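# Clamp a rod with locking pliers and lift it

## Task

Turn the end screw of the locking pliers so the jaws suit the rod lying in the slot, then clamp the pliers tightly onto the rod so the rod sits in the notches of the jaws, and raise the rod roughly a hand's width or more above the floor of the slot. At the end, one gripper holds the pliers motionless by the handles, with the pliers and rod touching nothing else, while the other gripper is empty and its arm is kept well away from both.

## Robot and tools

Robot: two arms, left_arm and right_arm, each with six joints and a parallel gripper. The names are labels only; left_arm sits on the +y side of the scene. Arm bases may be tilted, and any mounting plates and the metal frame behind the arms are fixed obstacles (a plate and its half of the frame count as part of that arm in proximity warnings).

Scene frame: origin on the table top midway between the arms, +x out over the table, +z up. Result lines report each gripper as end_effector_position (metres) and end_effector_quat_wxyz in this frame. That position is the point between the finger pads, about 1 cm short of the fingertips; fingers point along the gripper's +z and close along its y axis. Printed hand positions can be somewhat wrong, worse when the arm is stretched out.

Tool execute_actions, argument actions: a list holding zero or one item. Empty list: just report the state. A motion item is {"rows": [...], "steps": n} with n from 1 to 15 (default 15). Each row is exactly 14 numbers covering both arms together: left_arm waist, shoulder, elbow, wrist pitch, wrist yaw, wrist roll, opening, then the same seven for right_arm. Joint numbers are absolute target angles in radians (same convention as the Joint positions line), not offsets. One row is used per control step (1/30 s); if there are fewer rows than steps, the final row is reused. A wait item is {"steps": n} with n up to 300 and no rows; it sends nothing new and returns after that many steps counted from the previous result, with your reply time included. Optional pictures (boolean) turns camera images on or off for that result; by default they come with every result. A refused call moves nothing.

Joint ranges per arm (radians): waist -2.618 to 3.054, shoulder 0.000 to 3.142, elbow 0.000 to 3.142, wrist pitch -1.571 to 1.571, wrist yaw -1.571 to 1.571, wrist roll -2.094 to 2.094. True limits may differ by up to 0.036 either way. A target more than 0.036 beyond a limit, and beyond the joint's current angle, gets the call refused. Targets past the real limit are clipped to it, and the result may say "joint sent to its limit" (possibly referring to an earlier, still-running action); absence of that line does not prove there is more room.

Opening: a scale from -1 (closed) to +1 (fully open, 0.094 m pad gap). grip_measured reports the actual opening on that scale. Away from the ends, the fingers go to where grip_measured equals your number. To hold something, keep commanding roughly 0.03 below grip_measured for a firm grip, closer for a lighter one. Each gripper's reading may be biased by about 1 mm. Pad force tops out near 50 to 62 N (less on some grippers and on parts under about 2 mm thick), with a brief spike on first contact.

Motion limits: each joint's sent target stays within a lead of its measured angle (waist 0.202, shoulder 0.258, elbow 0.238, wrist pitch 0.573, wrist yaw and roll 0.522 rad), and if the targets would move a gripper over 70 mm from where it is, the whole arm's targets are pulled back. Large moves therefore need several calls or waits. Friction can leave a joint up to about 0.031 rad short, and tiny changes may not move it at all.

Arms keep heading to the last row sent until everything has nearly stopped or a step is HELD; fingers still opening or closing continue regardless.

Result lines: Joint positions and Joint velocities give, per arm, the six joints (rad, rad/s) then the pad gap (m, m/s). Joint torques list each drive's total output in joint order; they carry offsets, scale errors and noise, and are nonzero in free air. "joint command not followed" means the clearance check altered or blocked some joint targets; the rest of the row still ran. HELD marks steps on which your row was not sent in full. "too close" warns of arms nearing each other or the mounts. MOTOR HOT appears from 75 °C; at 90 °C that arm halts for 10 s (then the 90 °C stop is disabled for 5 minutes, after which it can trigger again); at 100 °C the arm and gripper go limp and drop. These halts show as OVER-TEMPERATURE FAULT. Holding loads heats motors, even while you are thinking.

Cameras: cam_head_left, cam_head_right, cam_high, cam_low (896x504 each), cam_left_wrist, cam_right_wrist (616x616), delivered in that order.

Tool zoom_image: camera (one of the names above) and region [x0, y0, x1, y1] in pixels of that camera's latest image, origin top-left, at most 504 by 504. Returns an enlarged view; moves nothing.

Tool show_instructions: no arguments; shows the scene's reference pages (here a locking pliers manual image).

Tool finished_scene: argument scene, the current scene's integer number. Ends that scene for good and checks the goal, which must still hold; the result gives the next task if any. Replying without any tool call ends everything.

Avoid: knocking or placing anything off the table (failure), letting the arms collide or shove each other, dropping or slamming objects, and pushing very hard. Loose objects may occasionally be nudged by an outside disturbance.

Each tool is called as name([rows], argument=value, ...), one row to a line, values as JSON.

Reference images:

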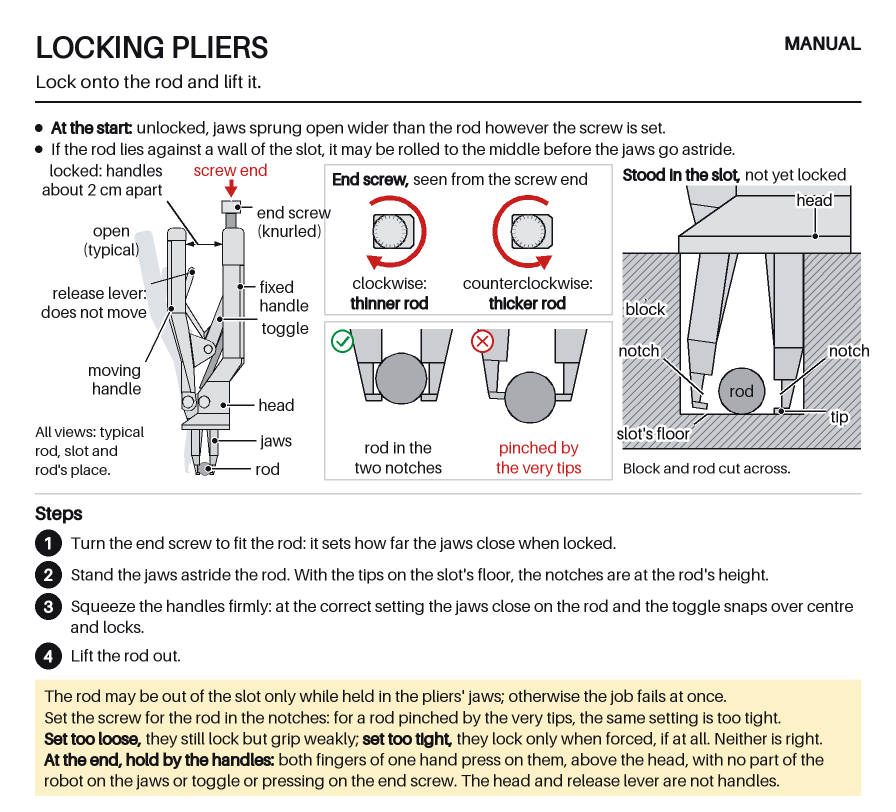

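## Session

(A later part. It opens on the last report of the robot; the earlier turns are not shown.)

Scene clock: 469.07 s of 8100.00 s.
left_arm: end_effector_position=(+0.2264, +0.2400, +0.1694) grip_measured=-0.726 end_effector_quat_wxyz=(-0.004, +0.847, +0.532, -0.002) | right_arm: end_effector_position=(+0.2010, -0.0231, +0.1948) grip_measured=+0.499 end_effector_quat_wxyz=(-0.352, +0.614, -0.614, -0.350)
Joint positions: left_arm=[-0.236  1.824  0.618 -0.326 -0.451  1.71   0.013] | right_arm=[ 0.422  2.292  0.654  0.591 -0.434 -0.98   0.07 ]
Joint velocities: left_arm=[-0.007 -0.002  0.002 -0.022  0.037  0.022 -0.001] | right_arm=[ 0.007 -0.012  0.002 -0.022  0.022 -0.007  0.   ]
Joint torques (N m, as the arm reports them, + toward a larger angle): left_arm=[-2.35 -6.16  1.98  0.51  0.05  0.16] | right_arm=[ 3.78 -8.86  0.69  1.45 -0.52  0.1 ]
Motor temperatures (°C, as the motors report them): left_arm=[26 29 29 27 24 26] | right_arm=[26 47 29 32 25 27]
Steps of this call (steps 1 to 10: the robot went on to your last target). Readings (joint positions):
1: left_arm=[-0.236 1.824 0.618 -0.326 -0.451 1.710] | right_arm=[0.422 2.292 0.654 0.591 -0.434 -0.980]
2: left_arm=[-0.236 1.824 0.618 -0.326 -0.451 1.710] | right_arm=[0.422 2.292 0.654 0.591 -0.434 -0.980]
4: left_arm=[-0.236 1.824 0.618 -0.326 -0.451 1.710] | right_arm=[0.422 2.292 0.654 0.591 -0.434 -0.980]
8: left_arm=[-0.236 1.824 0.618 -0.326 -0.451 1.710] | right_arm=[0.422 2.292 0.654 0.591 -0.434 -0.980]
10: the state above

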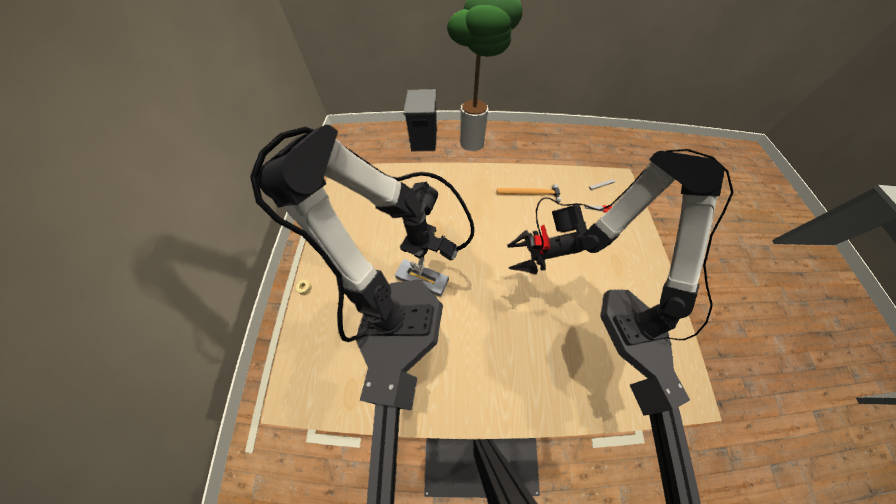

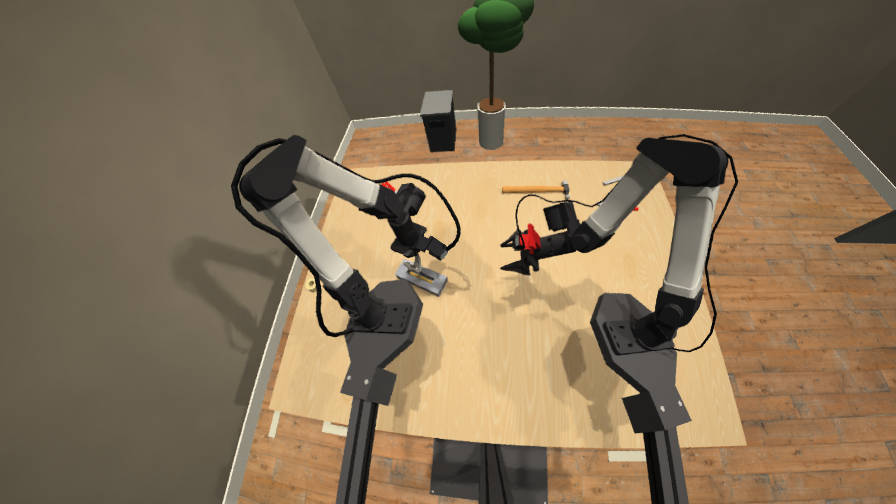

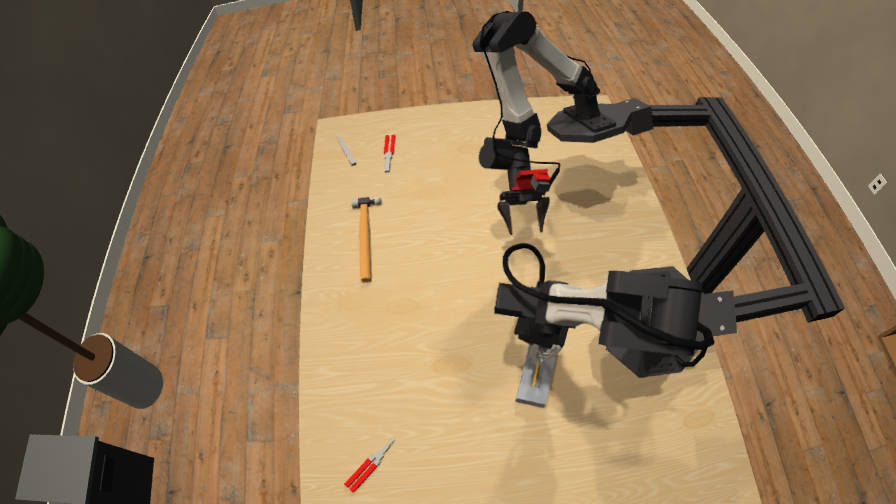

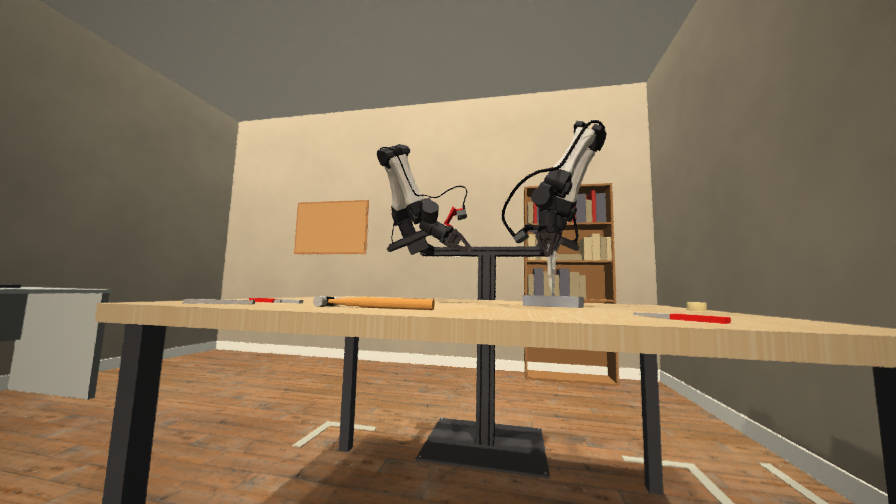

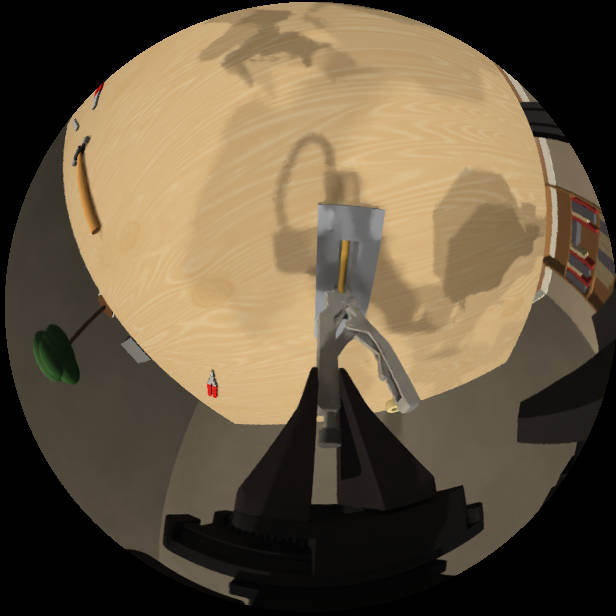

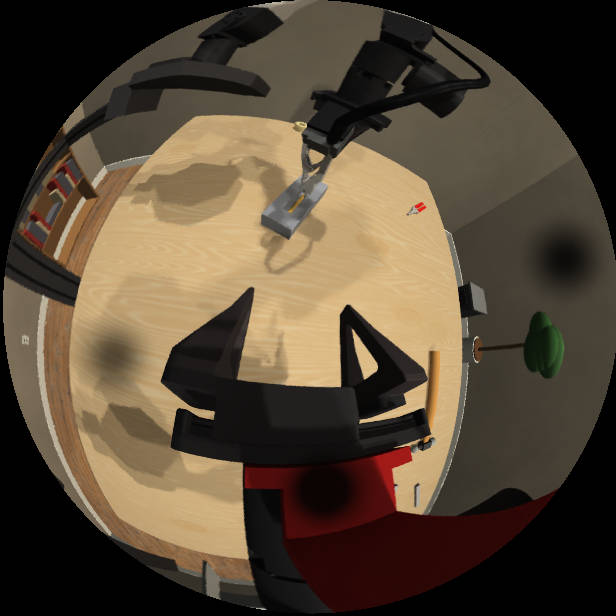

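execute_actions([
  {"rows":[[-0.23,1.822,0.615,-0.335,-0.455,1.716,-0.76,0.425,2.283,0.63,0.6,-0.44,-0.98,0.5],[-0.23,1.822,0.615,-0.34,-0.455,1.716,-0.76,0.425,2.283,0.63,0.6,-0.44,-0.98,0.5],[-0.23,1.822,0.615,-0.345,-0.455,1.716,-0.76,0.425,2.283,0.63,0.6,-0.44,-0.98,0.5],[-0.23,1.822,0.615,-0.35,-0.455,1.716,-0.76,0.425,2.283,0.63,0.6,-0.44,-0.98,0.5]],"steps":15},
], pictures=false)

execute_actions([
  {"steps":10},
])

zoom_image(camera="cam_left_wrist", region=[290, 220, 390, 320])

Scene clock: 484.67 s of 8100.00 s.
left_arm: end_effector_position=(+0.2261, +0.2401, +0.1694) grip_measured=-0.726 end_effector_quat_wxyz=(-0.004, +0.847, +0.532, -0.002) | right_arm: end_effector_position=(+0.2010, -0.0231, +0.1948) grip_measured=+0.499 end_effector_quat_wxyz=(-0.352, +0.614, -0.614, -0.350)
Joint positions: left_arm=[-0.236  1.824  0.618 -0.327 -0.451  1.71   0.013] | right_arm=[ 0.422  2.292  0.654  0.591 -0.434 -0.98   0.07 ]
Joint velocities: left_arm=[ 0.007 -0.002 -0.007 -0.022 -0.037 -0.022 -0.   ] | right_arm=[-0.017  0.002  0.002  0.007 -0.051  0.066  0.   ]
Joint torques (N m, as the arm reports them, + toward a larger angle): left_arm=[-2.81 -7.89  3.55  0.05  0.05  0.16] | right_arm=[ 3.94 -9.    0.77  1.47 -0.51  0.08]
Motor temperatures (°C, as the motors report them): left_arm=[26 29 28 27 24 26] | right_arm=[26 47 29 32 25 27]
Steps of this call (steps 1 to 15: the robot went on to your last target; steps 16 to 453: nothing new was sent; steps 454 to 468: all 15 steps of this action). Readings (joint positions):
454: left_arm=[-0.236 1.824 0.618 -0.326 -0.451 1.710] | right_arm=[0.422 2.292 0.654 0.591 -0.434 -0.980]
455: left_arm=[-0.236 1.824 0.618 -0.326 -0.451 1.710] | right_arm=[0.422 2.292 0.654 0.591 -0.434 -0.980]
457: left_arm=[-0.236 1.824 0.618 -0.326 -0.451 1.710] | right_arm=[0.422 2.292 0.654 0.591 -0.434 -0.980]
461: left_arm=[-0.236 1.824 0.618 -0.327 -0.451 1.710] | right_arm=[0.422 2.292 0.654 0.591 -0.434 -0.980]
468: the state above

Scene clock: 485.00 s of 8100.00 s.
left_arm: end_effector_position=(+0.2261, +0.2401, +0.1694) grip_measured=-0.726 end_effector_quat_wxyz=(-0.004, +0.847, +0.532, -0.002) | right_arm: end_effector_position=(+0.2010, -0.0231, +0.1948) grip_measured=+0.499 end_effector_quat_wxyz=(-0.352, +0.614, -0.614, -0.350)
Joint positions: left_arm=[-0.236  1.824  0.618 -0.327 -0.451  1.71   0.013] | right_arm=[ 0.422  2.292  0.654  0.591 -0.434 -0.98   0.07 ]
Joint velocities: left_arm=[ 0.022  0.002 -0.007  0.007  0.022 -0.022 -0.001] | right_arm=[-0.002 -0.002 -0.007 -0.007  0.022  0.066  0.001]
Joint torques (N m, as the arm reports them, + toward a larger angle): left_arm=[-2.82 -7.89  3.55  0.05  0.06  0.16] | right_arm=[ 3.86 -8.75  0.68  1.44 -0.53  0.05]
Motor temperatures (°C, as the motors report them): left_arm=[26 29 28 27 24 26] | right_arm=[26 47 29 32 25 27]
Steps of this call (steps 1 to 10: the robot went on to your last target). Readings (joint positions):
1: left_arm=[-0.236 1.824 0.618 -0.327 -0.451 1.710] | right_arm=[0.422 2.292 0.654 0.591 -0.434 -0.980]
2: left_arm=[-0.236 1.824 0.618 -0.327 -0.451 1.710] | right_arm=[0.422 2.292 0.654 0.591 -0.434 -0.980]
4: left_arm=[-0.236 1.824 0.618 -0.327 -0.451 1.710] | right_arm=[0.422 2.292 0.654 0.591 -0.434 -0.980]
8: left_arm=[-0.236 1.824 0.618 -0.327 -0.451 1.710] | right_arm=[0.422 2.292 0.654 0.591 -0.434 -0.980]
10: the state above

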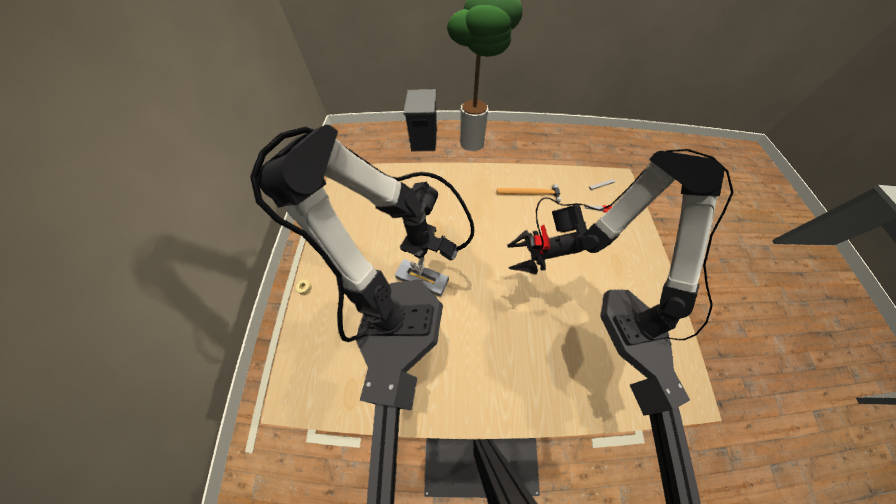

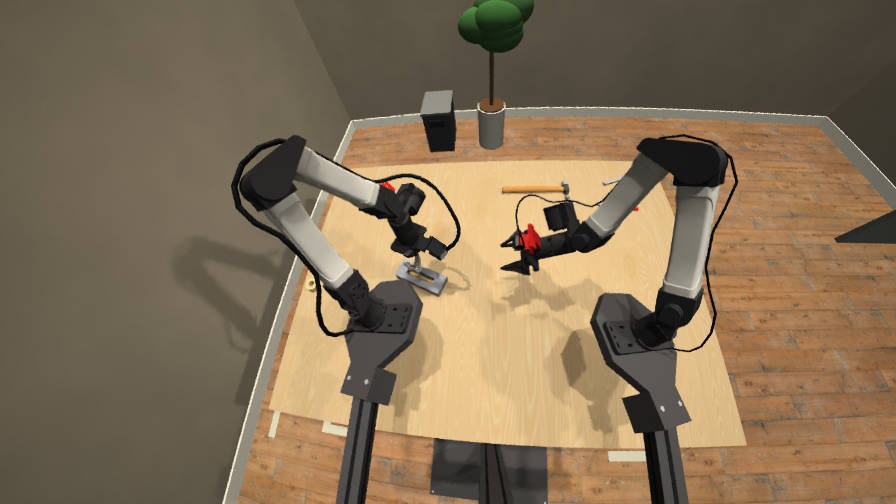

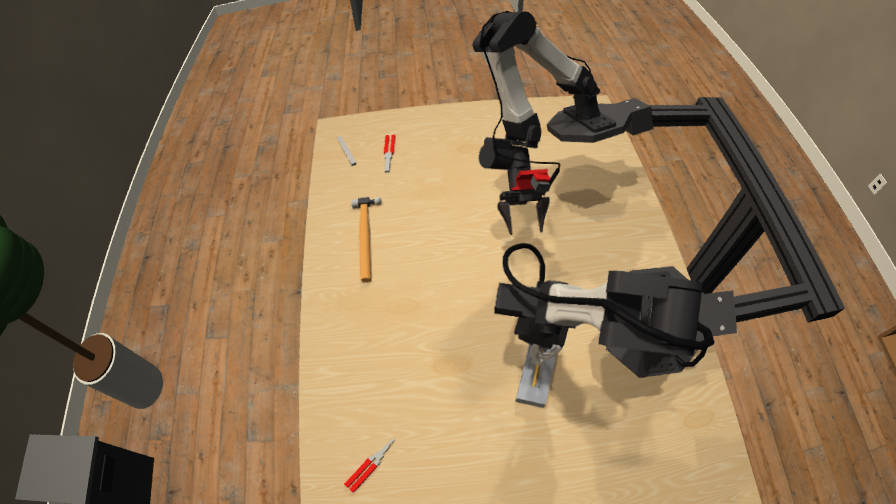

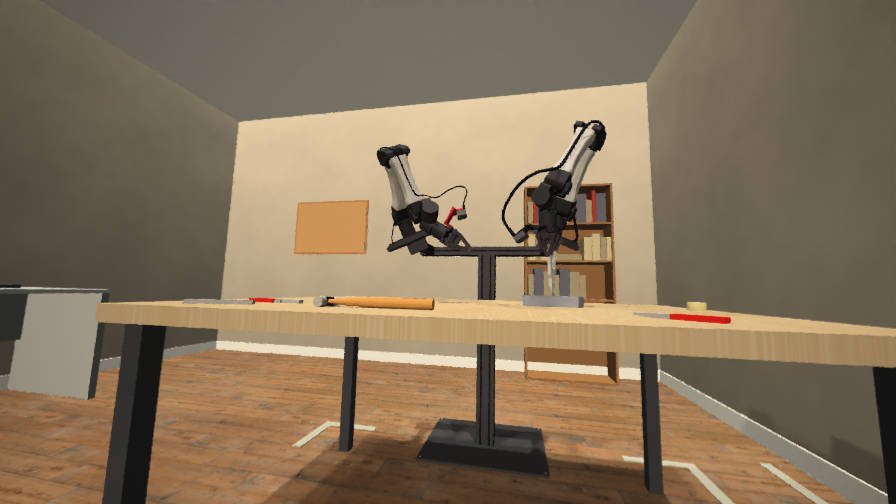

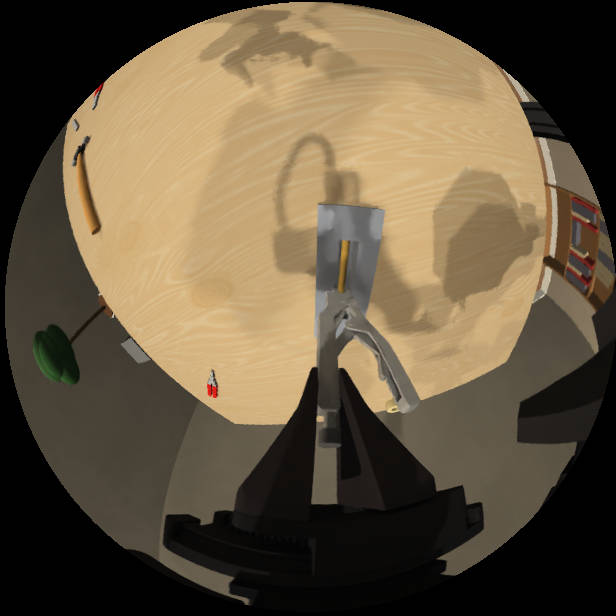

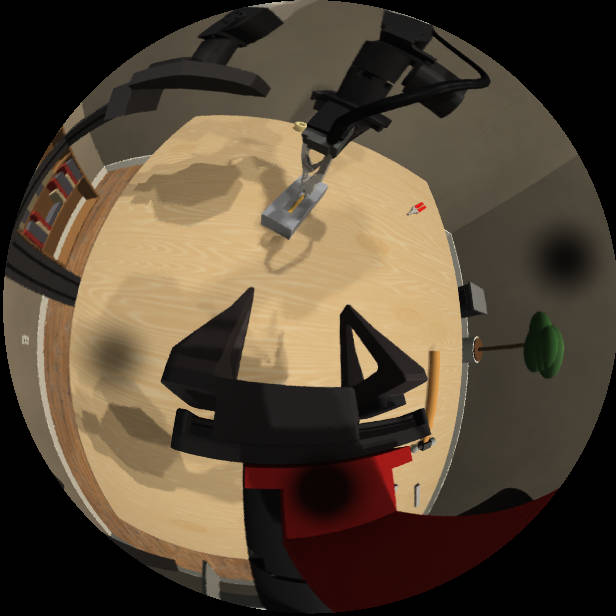

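Region (290, 220, 390, 320) of cam_left_wrist's 616x616 image, scaled by 5.040, with more detail than that image has.

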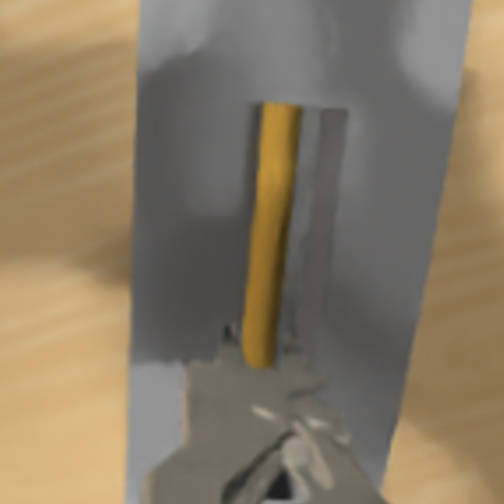

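execute_actions([
  {"rows":[[-0.23,1.80,0.615,-0.362,-0.455,1.716,-0.76,0.425,2.283,0.63,0.6,-0.44,-0.98,0.5]],"steps":15},
], pictures=false)

execute_actions([
  {"steps":10},
], pictures=false)

Scene clock: 490.53 s of 8100.00 s.
left_arm: end_effector_position=(+0.2241, +0.2416, +0.1710) grip_measured=-0.726 end_effector_quat_wxyz=(-0.007, +0.848, +0.530, -0.005) | right_arm: end_effector_position=(+0.2010, -0.0231, +0.1948) grip_measured=+0.499 end_effector_quat_wxyz=(-0.352, +0.614, -0.614, -0.350)
Joint positions: left_arm=[-0.236  1.815  0.618 -0.344 -0.451  1.71   0.013] | right_arm=[ 0.422  2.292  0.654  0.591 -0.434 -0.98   0.07 ]
Joint velocities: left_arm=[ 0.007  0.017 -0.017 -0.022 -0.037  0.051 -0.001] | right_arm=[ 0.002 -0.002 -0.012  0.022  0.037 -0.022  0.001]
Joint torques (N m, as the arm reports them, + toward a larger angle): left_arm=[-2.78 -9.12  3.55  0.11  0.05  0.16] | right_arm=[ 3.89 -9.05  0.74  1.49 -0.52  0.05]
Motor temperatures (°C, as the motors report them): left_arm=[26 29 28 26 24 26] | right_arm=[26 47 29 32 25 27]
Steps of this call (steps 1 to 15: the robot went on to your last target; steps 16 to 151: nothing new was sent; steps 152 to 166: all 15 steps of this action). Readings (joint positions):
152: left_arm=[-0.236 1.822 0.618 -0.327 -0.451 1.710] | right_arm=[0.422 2.292 0.654 0.591 -0.434 -0.980]
153: left_arm=[-0.236 1.820 0.618 -0.331 -0.451 1.710] | right_arm=[0.422 2.292 0.654 0.591 -0.434 -0.980]
155: left_arm=[-0.236 1.817 0.618 -0.337 -0.451 1.710] | right_arm=[0.422 2.292 0.654 0.591 -0.434 -0.980]
159: left_arm=[-0.236 1.815 0.618 -0.342 -0.451 1.710] | right_arm=[0.422 2.292 0.654 0.591 -0.434 -0.980]
166: the state above

Scene clock: 490.87 s of 8100.00 s.
left_arm: end_effector_position=(+0.2240, +0.2416, +0.1710) grip_measured=-0.726 end_effector_quat_wxyz=(-0.007, +0.848, +0.530, -0.005) | right_arm: end_effector_position=(+0.2010, -0.0231, +0.1948) grip_measured=+0.499 end_effector_quat_wxyz=(-0.352, +0.614, -0.614, -0.350)
Joint positions: left_arm=[-0.236  1.815  0.618 -0.345 -0.451  1.71   0.013] | right_arm=[ 0.422  2.292  0.654  0.591 -0.434 -0.98   0.07 ]
Joint velocities: left_arm=[ 0.012 -0.012  0.002  0.037 -0.022  0.037 -0.002] | right_arm=[-0.012 -0.012  0.007  0.037  0.066  0.007 -0.   ]
Joint torques (N m, as the arm reports them, + toward a larger angle): left_arm=[-2.77 -9.14  3.57  0.1   0.05  0.16] | right_arm=[ 3.68 -8.93  0.87  1.47 -0.55  0.05]
Motor temperatures (°C, as the motors report them): left_arm=[26 29 28 26 24 26] | right_arm=[26 47 29 32 25 27]
Steps of this call (steps 1 to 10: the robot went on to your last target). Readings (joint positions):
1: left_arm=[-0.236 1.815 0.618 -0.344 -0.451 1.710] | right_arm=[0.422 2.292 0.654 0.591 -0.434 -0.980]
2: left_arm=[-0.236 1.815 0.618 -0.345 -0.451 1.710] | right_arm=[0.422 2.292 0.654 0.591 -0.434 -0.980]
4: left_arm=[-0.236 1.815 0.618 -0.345 -0.451 1.710] | right_arm=[0.422 2.292 0.654 0.591 -0.434 -0.980]
8: left_arm=[-0.236 1.815 0.618 -0.345 -0.451 1.710] | right_arm=[0.422 2.292 0.654 0.591 -0.434 -0.980]
10: the state above

execute_actions([
  {"rows":[[-0.23,1.822,0.615,-0.336,-0.455,1.716,-0.76,0.425,2.283,0.63,0.6,-0.44,-0.98,0.5],[-0.23,1.828,0.615,-0.33,-0.455,1.716,-0.76,0.425,2.283,0.63,0.6,-0.44,-0.98,0.5],[-0.23,1.832,0.615,-0.326,-0.455,1.716,-0.76,0.425,2.283,0.63,0.6,-0.44,-0.98,0.5],[-0.23,1.836,0.615,-0.322,-0.455,1.716,-0.76,0.425,2.283,0.63,0.6,-0.44,-0.98,0.5],[-0.23,1.840,0.615,-0.318,-0.455,1.716,-0.76,0.425,2.283,0.63,0.6,-0.44,-0.98,0.5],[-0.23,1.844,0.615,-0.315,-0.455,1.716,-0.76,0.425,2.283,0.63,0.6,-0.44,-0.98,0.5],[-0.23,1.848,0.615,-0.314,-0.455,1.716,-0.76,0.425,2.283,0.63,0.6,-0.44,-0.98,0.5]],"steps":15},
])

zoom_image(camera="cam_left_wrist", region=[290, 220, 390, 320])

Scene clock: 500.17 s of 8100.00 s.
left_arm: end_effector_position=(+0.2239, +0.2396, +0.1671) grip_measured=-0.726 end_effector_quat_wxyz=(-0.008, +0.848, +0.530, -0.005) | right_arm: end_effector_position=(+0.2010, -0.0231, +0.1948) grip_measured=+0.499 end_effector_quat_wxyz=(-0.352, +0.614, -0.614, -0.350)
Joint positions: left_arm=[-0.236  1.836  0.618 -0.325 -0.451  1.71   0.013] | right_arm=[ 0.422  2.292  0.654  0.591 -0.434 -0.98   0.07 ]
Joint velocities: left_arm=[-0.002  0.022 -0.002  0.022  0.007  0.066 -0.001] | right_arm=[ 0.012 -0.002  0.007 -0.022  0.022  0.022 -0.001]
Joint torques (N m, as the arm reports them, + toward a larger angle): left_arm=[-2.8  -6.6   3.46  0.39  0.05  0.16] | right_arm=[ 3.92 -8.92  0.7   1.48 -0.51  0.05]
Motor temperatures (°C, as the motors report them): left_arm=[26 30 28 26 24 26] | right_arm=[27 47 29 32 25 27]
Steps of this call (steps 1 to 15: the robot went on to your last target; steps 16 to 264: nothing new was sent; steps 265 to 279: all 15 steps of this action). Readings (joint positions):
265: left_arm=[-0.236 1.815 0.618 -0.345 -0.451 1.710] | right_arm=[0.422 2.292 0.654 0.591 -0.434 -0.980]
266: left_arm=[-0.236 1.815 0.618 -0.344 -0.451 1.710] | right_arm=[0.422 2.292 0.654 0.591 -0.434 -0.980]
268: left_arm=[-0.236 1.816 0.618 -0.342 -0.451 1.710] | right_arm=[0.422 2.292 0.654 0.591 -0.434 -0.980]
272: left_arm=[-0.236 1.830 0.618 -0.330 -0.451 1.710] | right_arm=[0.422 2.292 0.654 0.591 -0.434 -0.980]
279: the state above

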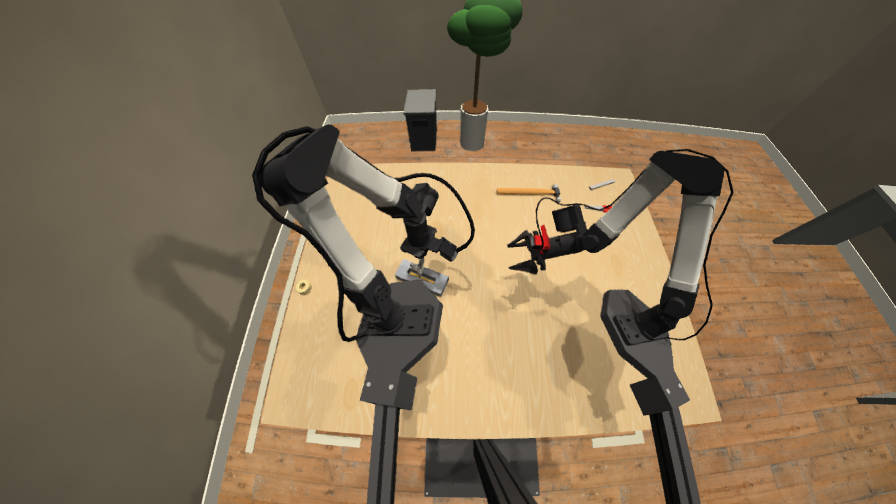

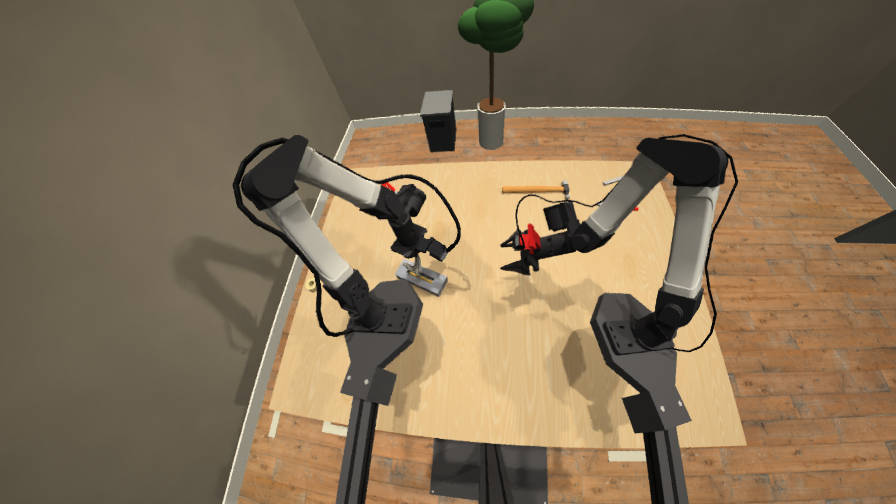

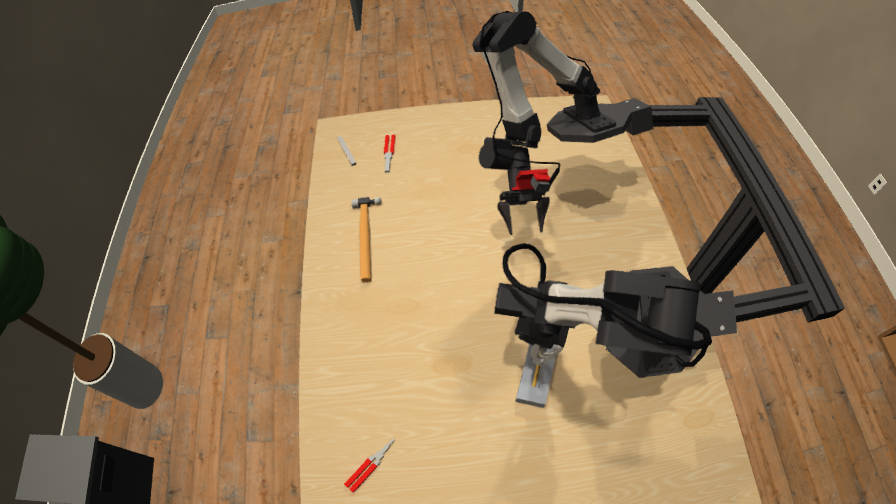

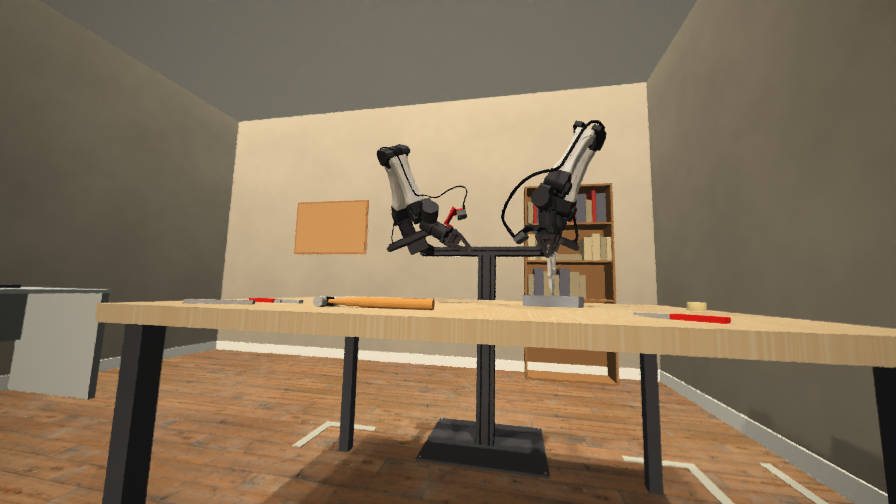

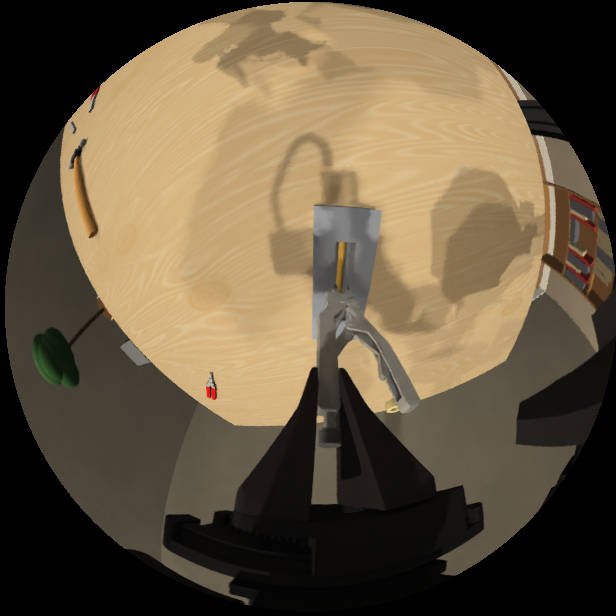

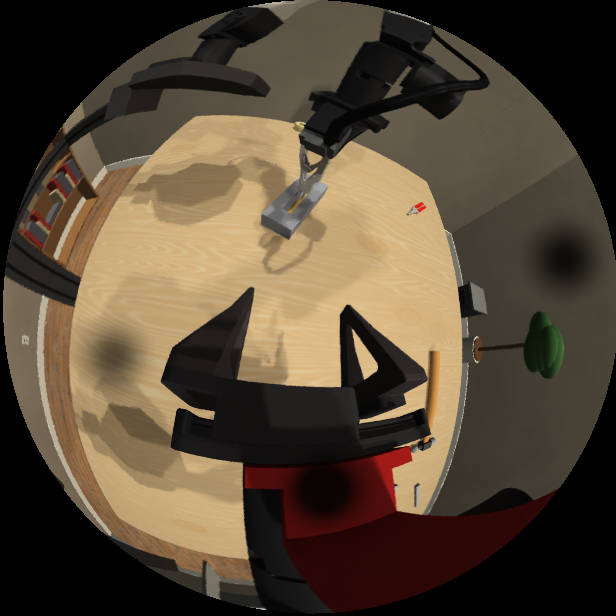

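Region (290, 220, 390, 320) of cam_left_wrist's 616x616 image, scaled by 5.040, with more detail than that image has.

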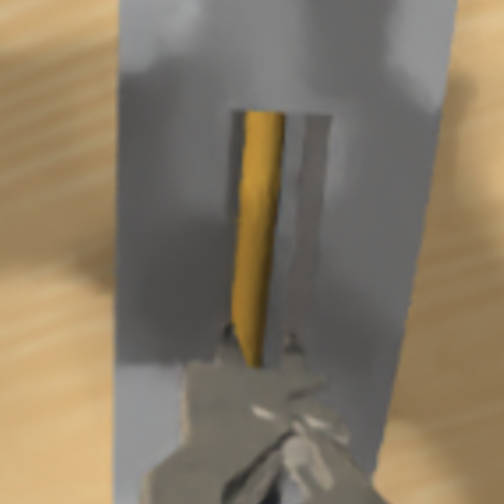

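execute_actions([
  {"rows":[[-0.226,1.852,0.615,-0.306,-0.455,1.72,-0.76,0.425,2.283,0.63,0.6,-0.44,-0.98,0.5],[-0.224,1.857,0.615,-0.30,-0.455,1.722,-0.76,0.425,2.283,0.63,0.6,-0.44,-0.98,0.5],[-0.222,1.863,0.615,-0.294,-0.455,1.724,-0.76,0.425,2.283,0.63,0.6,-0.44,-0.98,0.5],[-0.22,1.869,0.615,-0.288,-0.455,1.726,-0.76,0.425,2.283,0.63,0.6,-0.44,-0.98,0.5],[-0.218,1.875,0.615,-0.282,-0.455,1.728,-0.76,0.425,2.283,0.63,0.6,-0.44,-0.98,0.5],[-0.216,1.881,0.615,-0.276,-0.455,1.73,-0.76,0.425,2.283,0.63,0.6,-0.44,-0.98,0.5],[-0.214,1.887,0.615,-0.27,-0.455,1.733,-0.76,0.425,2.283,0.63,0.6,-0.44,-0.98,0.5],[-0.212,1.893,0.615,-0.264,-0.455,1.736,-0.76,0.425,2.283,0.63,0.6,-0.44,-0.98,0.5],[-0.21,1.899,0.615,-0.258,-0.455,1.738,-0.76,0.425,2.283,0.63,0.6,-0.44,-0.98,0.5],[-0.208,1.905,0.615,-0.252,-0.455,1.74,-0.76,0.425,2.283,0.63,0.6,-0.44,-0.98,0.5],[-0.206,1.911,0.615,-0.248,-0.455,1.742,-0.76,0.425,2.283,0.63,0.6,-0.44,-0.98,0.5]],"steps":15},
], pictures=false)

execute_actions([
  {"steps":8},
])

zoom_image(camera="cam_left_wrist", region=[290, 220, 390, 320])

Scene clock: 523.93 s of 8100.00 s.
left_arm: end_effector_position=(+0.2229, +0.2382, +0.1531) grip_measured=-0.726 end_effector_quat_wxyz=(-0.012, +0.850, +0.527, -0.009) | right_arm: end_effector_position=(+0.2010, -0.0231, +0.1948) grip_measured=+0.499 end_effector_quat_wxyz=(-0.352, +0.614, -0.614, -0.350)
Joint positions: left_arm=[-0.217  1.899  0.618 -0.266 -0.451  1.732  0.013] | right_arm=[ 0.422  2.292  0.654  0.591 -0.434 -0.98   0.07 ]
Joint velocities: left_arm=[ 0.012  0.007 -0.012  0.139 -0.051  0.095 -0.001] | right_arm=[-0.002 -0.012  0.007 -0.022 -0.022 -0.081 -0.001]
Joint torques (N m, as the arm reports them, + toward a larger angle): left_arm=[-2.52 -6.95  3.09  0.38  0.06  0.15] | right_arm=[ 3.83 -8.82  0.81  1.47 -0.54  0.06]
Motor temperatures (°C, as the motors report them): left_arm=[26 29 28 26 24 26] | right_arm=[27 47 28 32 25 27]
Steps of this call (steps 1 to 15: the robot went on to your last target; steps 16 to 698: nothing new was sent; steps 699 to 713: all 15 steps of this action). Readings (joint positions):
699: left_arm=[-0.236 1.836 0.618 -0.323 -0.451 1.710] | right_arm=[0.422 2.292 0.654 0.591 -0.434 -0.980]
700: left_arm=[-0.236 1.837 0.618 -0.321 -0.451 1.712] | right_arm=[0.422 2.292 0.654 0.591 -0.434 -0.980]
702: left_arm=[-0.236 1.844 0.618 -0.315 -0.451 1.714] | right_arm=[0.422 2.292 0.654 0.591 -0.434 -0.980]
706: left_arm=[-0.227 1.869 0.618 -0.295 -0.451 1.721] | right_arm=[0.422 2.292 0.654 0.591 -0.434 -0.980]
713: the state above

Scene clock: 524.20 s of 8100.00 s.
left_arm: end_effector_position=(+0.2235, +0.2380, +0.1531) grip_measured=-0.726 end_effector_quat_wxyz=(-0.012, +0.850, +0.527, -0.008) | right_arm: end_effector_position=(+0.2010, -0.0231, +0.1948) grip_measured=+0.499 end_effector_quat_wxyz=(-0.352, +0.614, -0.614, -0.350)
Joint positions: left_arm=[-0.217  1.899  0.618 -0.263 -0.451  1.735  0.013] | right_arm=[ 0.422  2.292  0.654  0.591 -0.434 -0.98   0.07 ]
Joint velocities: left_arm=[ 0.002 -0.027 -0.012 -0.037  0.037  0.022  0.001] | right_arm=[-0.012  0.002 -0.007 -0.022  0.022  0.007 -0.001]
Joint torques (N m, as the arm reports them, + toward a larger angle): left_arm=[-2.52 -6.89  3.06  0.42  0.05  0.16] | right_arm=[ 3.74 -8.91  0.8   1.47 -0.51  0.06]
Motor temperatures (°C, as the motors report them): left_arm=[26 29 28 26 24 26] | right_arm=[27 47 28 32 25 27]
Steps of this call (steps 1 to 8: the robot went on to your last target). Readings (joint positions):
1: left_arm=[-0.217 1.899 0.618 -0.264 -0.451 1.733] | right_arm=[0.422 2.292 0.654 0.591 -0.434 -0.980]
2: left_arm=[-0.217 1.899 0.618 -0.264 -0.451 1.733] | right_arm=[0.422 2.292 0.654 0.591 -0.434 -0.980]
4: left_arm=[-0.217 1.899 0.618 -0.263 -0.451 1.734] | right_arm=[0.422 2.292 0.654 0.591 -0.434 -0.980]
8: the state above

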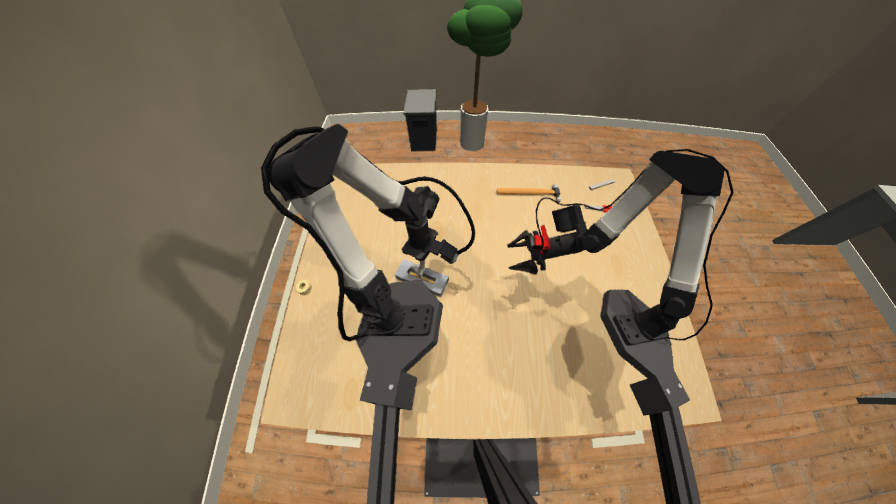

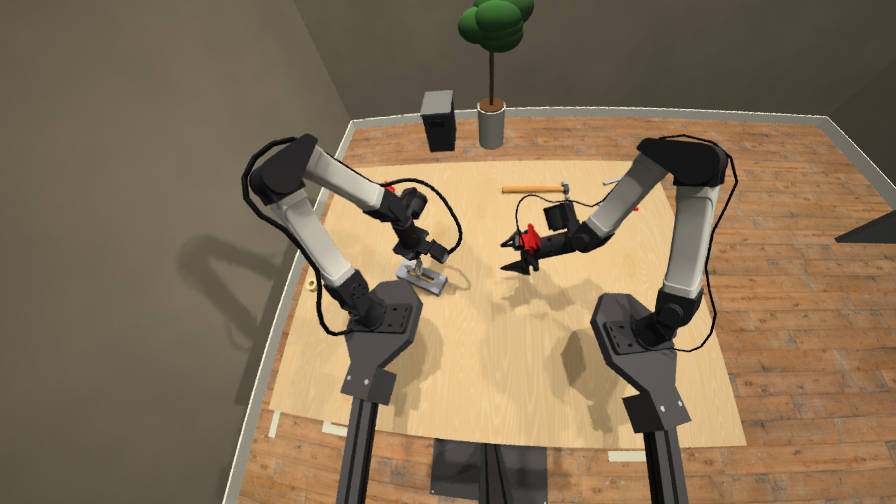

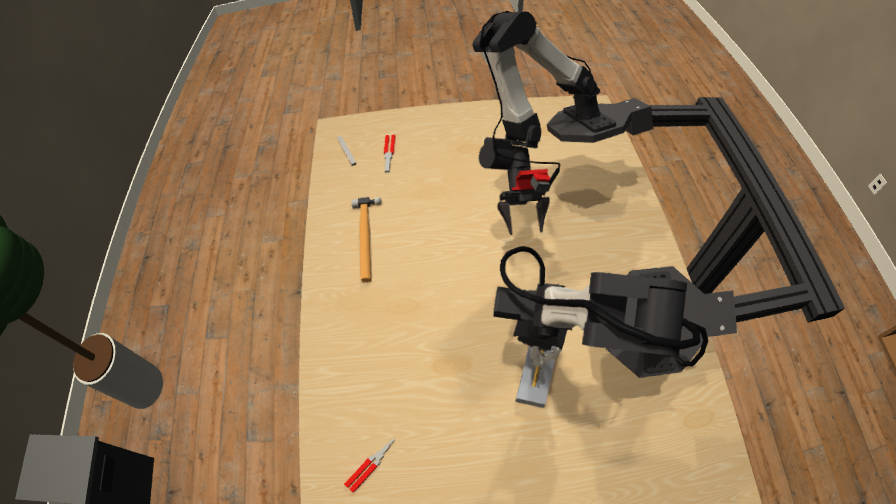

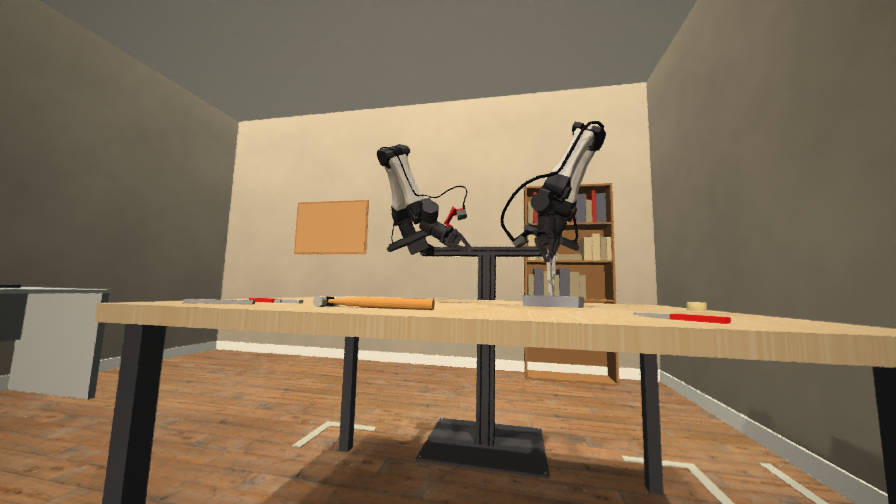

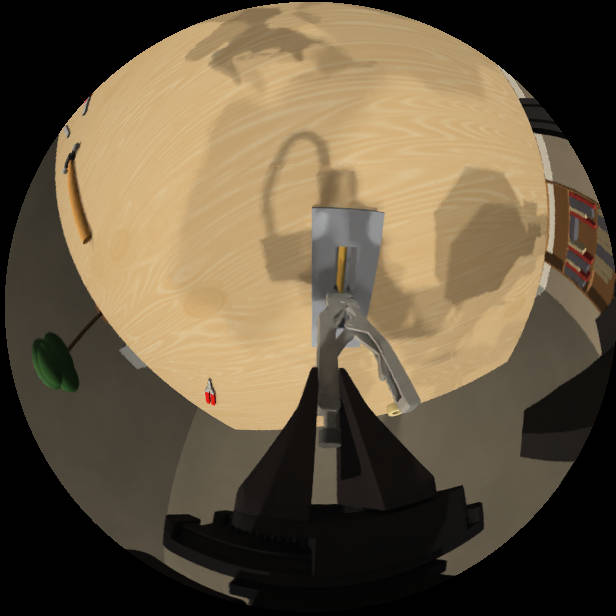

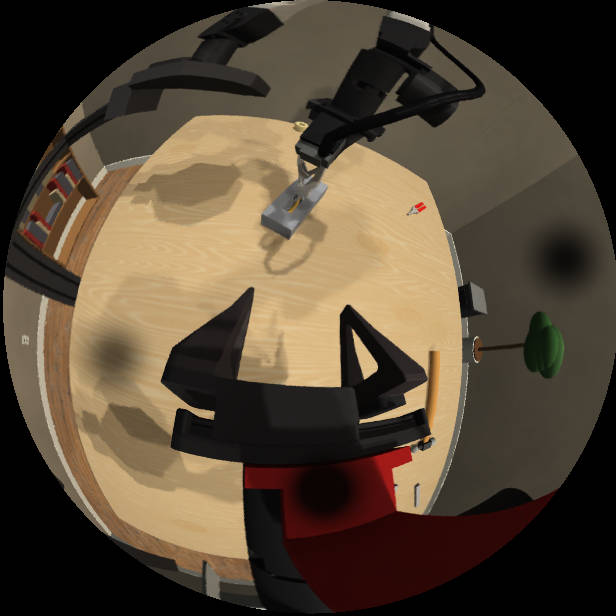

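Region (290, 220, 390, 320) of cam_left_wrist's 616x616 image, scaled by 5.040, with more detail than that image has.

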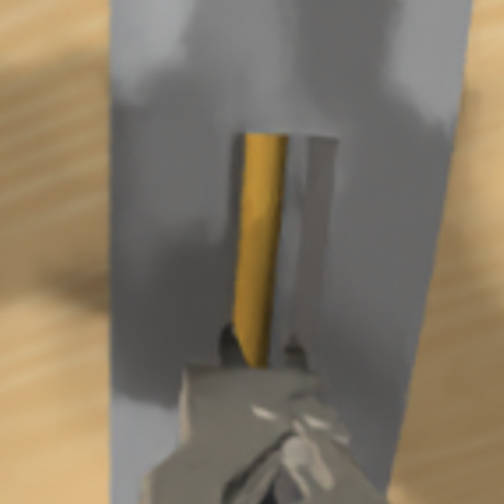

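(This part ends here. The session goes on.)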